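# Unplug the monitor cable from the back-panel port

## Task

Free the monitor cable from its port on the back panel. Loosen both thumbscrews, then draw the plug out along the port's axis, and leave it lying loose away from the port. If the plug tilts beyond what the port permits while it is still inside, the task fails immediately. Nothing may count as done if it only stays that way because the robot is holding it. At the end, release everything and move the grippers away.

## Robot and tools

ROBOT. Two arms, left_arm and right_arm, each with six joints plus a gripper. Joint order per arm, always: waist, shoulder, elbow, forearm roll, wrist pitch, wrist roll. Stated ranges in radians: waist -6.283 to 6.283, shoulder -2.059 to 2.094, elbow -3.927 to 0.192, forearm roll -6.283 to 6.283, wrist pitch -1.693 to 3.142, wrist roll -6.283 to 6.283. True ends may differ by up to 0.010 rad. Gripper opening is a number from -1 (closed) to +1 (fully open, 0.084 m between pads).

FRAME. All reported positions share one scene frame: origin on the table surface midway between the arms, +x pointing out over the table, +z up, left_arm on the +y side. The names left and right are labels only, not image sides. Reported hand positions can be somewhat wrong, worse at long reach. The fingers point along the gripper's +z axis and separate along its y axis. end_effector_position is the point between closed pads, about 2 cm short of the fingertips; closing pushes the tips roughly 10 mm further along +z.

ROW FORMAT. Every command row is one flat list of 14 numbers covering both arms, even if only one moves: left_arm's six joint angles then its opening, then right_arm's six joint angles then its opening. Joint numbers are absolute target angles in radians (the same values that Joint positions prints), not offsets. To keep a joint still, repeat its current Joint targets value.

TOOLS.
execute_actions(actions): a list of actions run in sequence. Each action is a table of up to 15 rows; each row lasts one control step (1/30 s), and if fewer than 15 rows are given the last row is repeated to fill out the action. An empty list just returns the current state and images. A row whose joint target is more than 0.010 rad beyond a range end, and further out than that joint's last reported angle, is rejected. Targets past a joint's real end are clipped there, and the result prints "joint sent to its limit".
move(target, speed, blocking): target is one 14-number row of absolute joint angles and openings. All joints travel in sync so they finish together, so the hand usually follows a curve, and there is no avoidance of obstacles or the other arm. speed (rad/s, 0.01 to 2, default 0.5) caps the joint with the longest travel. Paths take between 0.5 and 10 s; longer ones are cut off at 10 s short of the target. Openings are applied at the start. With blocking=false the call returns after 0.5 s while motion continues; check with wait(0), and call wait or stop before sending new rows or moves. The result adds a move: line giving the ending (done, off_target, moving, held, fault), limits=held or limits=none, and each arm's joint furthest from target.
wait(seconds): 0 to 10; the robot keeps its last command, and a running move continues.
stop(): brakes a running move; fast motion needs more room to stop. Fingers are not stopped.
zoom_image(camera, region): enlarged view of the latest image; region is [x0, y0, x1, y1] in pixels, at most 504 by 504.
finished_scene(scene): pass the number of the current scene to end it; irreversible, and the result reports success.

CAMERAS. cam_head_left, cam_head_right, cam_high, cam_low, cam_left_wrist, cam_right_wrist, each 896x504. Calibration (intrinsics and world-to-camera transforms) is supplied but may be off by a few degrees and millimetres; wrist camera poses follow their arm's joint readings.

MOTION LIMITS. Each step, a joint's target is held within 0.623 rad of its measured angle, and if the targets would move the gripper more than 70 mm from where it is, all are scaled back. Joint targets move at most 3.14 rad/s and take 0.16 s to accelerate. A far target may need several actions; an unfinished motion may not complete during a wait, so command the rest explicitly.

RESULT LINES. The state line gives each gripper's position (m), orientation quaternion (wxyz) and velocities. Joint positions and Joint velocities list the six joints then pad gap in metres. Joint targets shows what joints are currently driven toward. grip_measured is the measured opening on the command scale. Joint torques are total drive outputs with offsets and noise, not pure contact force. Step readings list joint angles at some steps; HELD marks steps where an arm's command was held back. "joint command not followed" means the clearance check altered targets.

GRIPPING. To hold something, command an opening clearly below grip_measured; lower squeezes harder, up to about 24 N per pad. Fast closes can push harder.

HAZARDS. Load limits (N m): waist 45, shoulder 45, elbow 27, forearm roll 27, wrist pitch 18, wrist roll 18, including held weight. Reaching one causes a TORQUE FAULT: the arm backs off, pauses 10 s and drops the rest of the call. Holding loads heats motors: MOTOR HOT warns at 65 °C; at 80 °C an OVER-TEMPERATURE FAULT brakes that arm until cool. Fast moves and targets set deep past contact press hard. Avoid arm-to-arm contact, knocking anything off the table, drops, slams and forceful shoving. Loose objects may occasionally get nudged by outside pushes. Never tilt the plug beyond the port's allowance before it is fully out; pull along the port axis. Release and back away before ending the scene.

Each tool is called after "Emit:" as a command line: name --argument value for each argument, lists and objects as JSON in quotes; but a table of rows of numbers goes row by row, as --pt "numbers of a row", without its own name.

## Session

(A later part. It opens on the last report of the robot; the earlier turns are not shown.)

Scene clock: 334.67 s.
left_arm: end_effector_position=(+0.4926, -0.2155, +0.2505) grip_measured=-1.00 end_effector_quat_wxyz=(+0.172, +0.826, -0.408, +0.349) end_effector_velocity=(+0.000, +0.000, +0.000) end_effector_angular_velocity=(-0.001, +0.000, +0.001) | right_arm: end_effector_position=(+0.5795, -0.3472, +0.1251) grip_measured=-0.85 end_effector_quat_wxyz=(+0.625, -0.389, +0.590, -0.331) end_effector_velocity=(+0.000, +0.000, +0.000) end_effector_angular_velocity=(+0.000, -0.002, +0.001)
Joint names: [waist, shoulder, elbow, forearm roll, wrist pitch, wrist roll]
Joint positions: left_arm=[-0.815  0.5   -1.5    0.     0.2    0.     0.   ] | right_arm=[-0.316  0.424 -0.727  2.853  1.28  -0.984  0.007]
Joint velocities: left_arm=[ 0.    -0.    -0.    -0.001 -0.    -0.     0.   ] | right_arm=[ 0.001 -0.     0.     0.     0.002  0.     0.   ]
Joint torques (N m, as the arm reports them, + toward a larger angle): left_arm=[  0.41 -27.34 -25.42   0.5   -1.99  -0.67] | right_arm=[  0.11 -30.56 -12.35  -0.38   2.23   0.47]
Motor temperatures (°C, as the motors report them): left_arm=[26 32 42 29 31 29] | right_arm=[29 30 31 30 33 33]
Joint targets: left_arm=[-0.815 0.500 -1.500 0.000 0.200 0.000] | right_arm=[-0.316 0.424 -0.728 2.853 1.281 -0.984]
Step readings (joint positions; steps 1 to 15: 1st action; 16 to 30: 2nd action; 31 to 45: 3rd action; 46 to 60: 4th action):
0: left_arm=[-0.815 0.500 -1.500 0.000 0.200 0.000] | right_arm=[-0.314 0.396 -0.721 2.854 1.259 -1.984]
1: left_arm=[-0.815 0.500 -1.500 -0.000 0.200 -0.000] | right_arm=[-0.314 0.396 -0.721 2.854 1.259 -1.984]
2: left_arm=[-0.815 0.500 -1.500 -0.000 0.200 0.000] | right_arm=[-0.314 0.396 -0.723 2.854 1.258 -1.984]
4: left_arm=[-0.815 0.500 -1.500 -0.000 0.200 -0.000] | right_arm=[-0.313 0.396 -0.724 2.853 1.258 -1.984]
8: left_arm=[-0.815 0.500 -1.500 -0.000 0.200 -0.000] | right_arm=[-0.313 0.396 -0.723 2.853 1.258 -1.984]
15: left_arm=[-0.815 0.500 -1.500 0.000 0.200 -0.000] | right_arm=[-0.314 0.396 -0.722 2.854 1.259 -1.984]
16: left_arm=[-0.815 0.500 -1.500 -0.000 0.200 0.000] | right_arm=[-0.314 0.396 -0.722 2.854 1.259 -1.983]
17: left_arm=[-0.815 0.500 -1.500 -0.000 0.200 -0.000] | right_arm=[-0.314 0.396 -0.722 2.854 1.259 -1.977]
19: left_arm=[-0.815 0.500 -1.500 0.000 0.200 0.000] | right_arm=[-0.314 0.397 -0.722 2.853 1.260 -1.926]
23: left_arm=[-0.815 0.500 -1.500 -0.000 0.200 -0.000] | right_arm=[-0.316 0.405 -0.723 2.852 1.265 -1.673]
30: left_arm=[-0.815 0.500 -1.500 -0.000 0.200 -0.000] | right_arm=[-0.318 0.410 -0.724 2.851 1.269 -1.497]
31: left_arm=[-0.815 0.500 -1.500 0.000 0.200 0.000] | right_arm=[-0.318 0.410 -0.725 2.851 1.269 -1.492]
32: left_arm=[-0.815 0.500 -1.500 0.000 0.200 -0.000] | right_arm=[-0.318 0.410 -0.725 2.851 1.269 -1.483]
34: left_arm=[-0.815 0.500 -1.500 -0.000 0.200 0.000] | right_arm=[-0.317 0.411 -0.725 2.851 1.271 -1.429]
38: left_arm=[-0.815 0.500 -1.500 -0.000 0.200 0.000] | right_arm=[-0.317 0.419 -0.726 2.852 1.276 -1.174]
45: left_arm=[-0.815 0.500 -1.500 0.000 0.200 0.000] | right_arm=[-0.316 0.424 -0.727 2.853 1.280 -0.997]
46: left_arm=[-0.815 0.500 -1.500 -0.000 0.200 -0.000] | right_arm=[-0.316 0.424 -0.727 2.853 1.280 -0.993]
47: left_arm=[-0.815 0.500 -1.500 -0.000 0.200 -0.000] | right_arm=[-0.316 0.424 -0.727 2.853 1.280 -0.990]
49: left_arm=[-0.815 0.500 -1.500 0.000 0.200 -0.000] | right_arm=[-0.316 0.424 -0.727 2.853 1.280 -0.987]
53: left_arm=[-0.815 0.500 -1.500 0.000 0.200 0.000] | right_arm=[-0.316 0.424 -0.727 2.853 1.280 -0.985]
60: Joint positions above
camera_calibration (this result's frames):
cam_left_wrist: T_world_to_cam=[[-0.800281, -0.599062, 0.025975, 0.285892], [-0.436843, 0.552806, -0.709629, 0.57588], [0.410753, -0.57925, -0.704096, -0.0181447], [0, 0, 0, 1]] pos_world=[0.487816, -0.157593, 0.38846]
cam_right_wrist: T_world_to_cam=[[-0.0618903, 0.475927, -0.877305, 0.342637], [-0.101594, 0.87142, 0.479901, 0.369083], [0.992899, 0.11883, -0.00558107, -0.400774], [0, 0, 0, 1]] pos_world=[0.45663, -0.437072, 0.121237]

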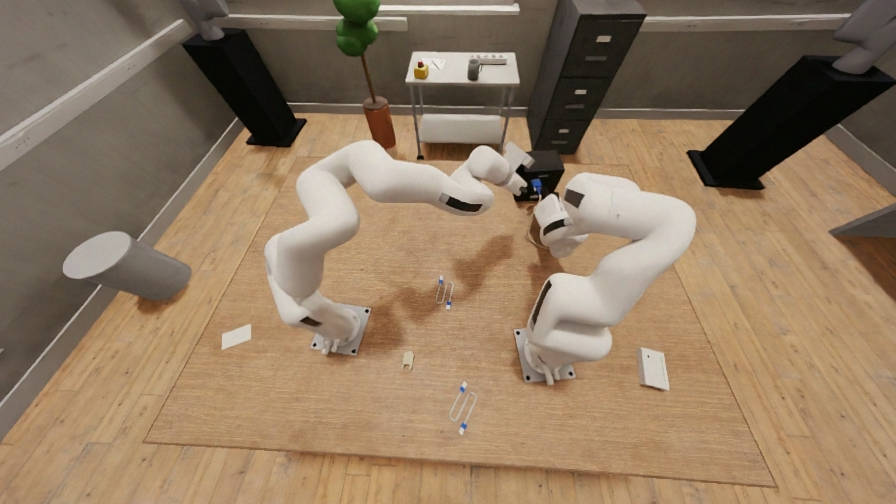

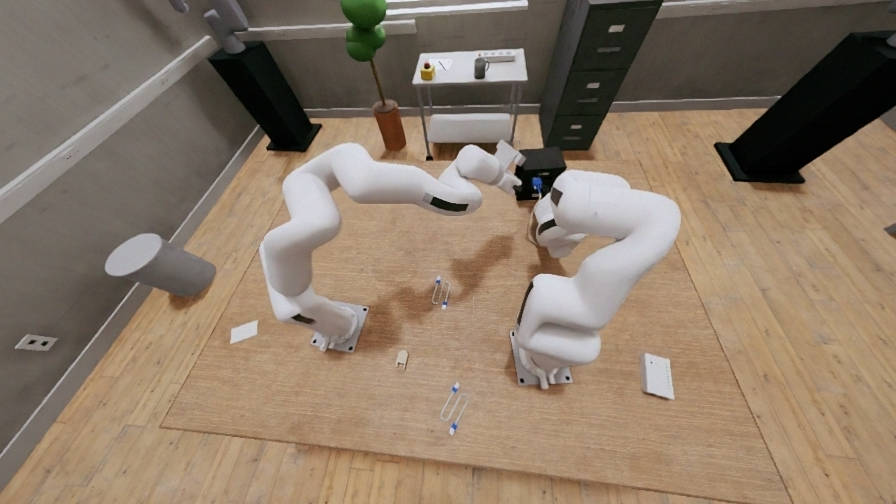

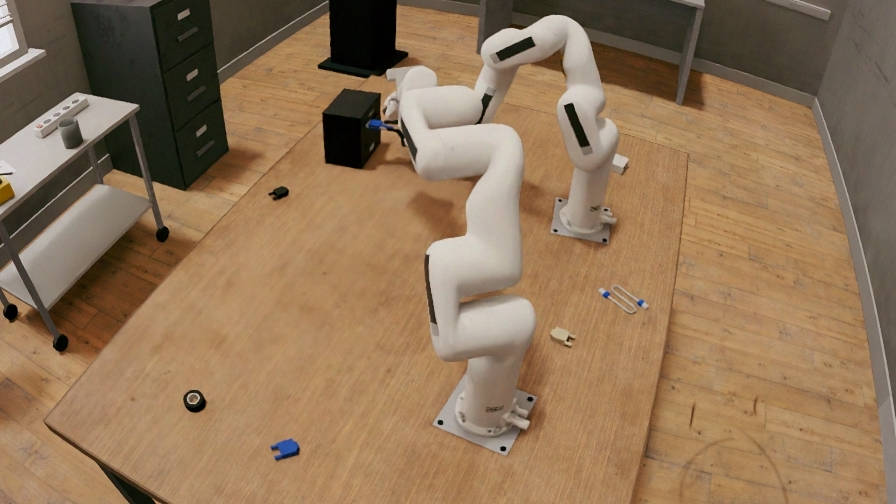

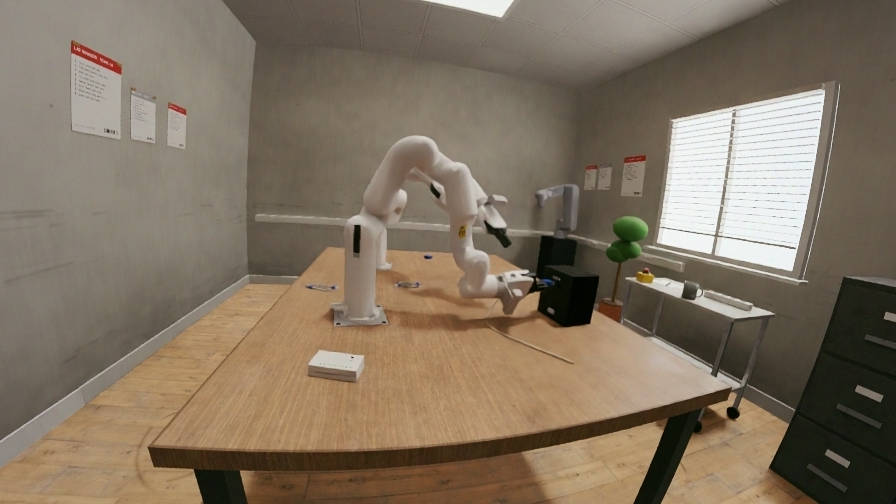

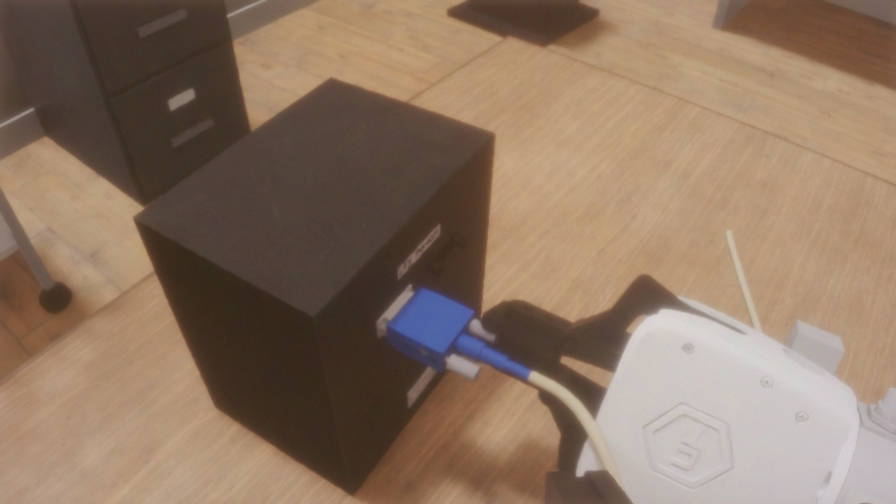

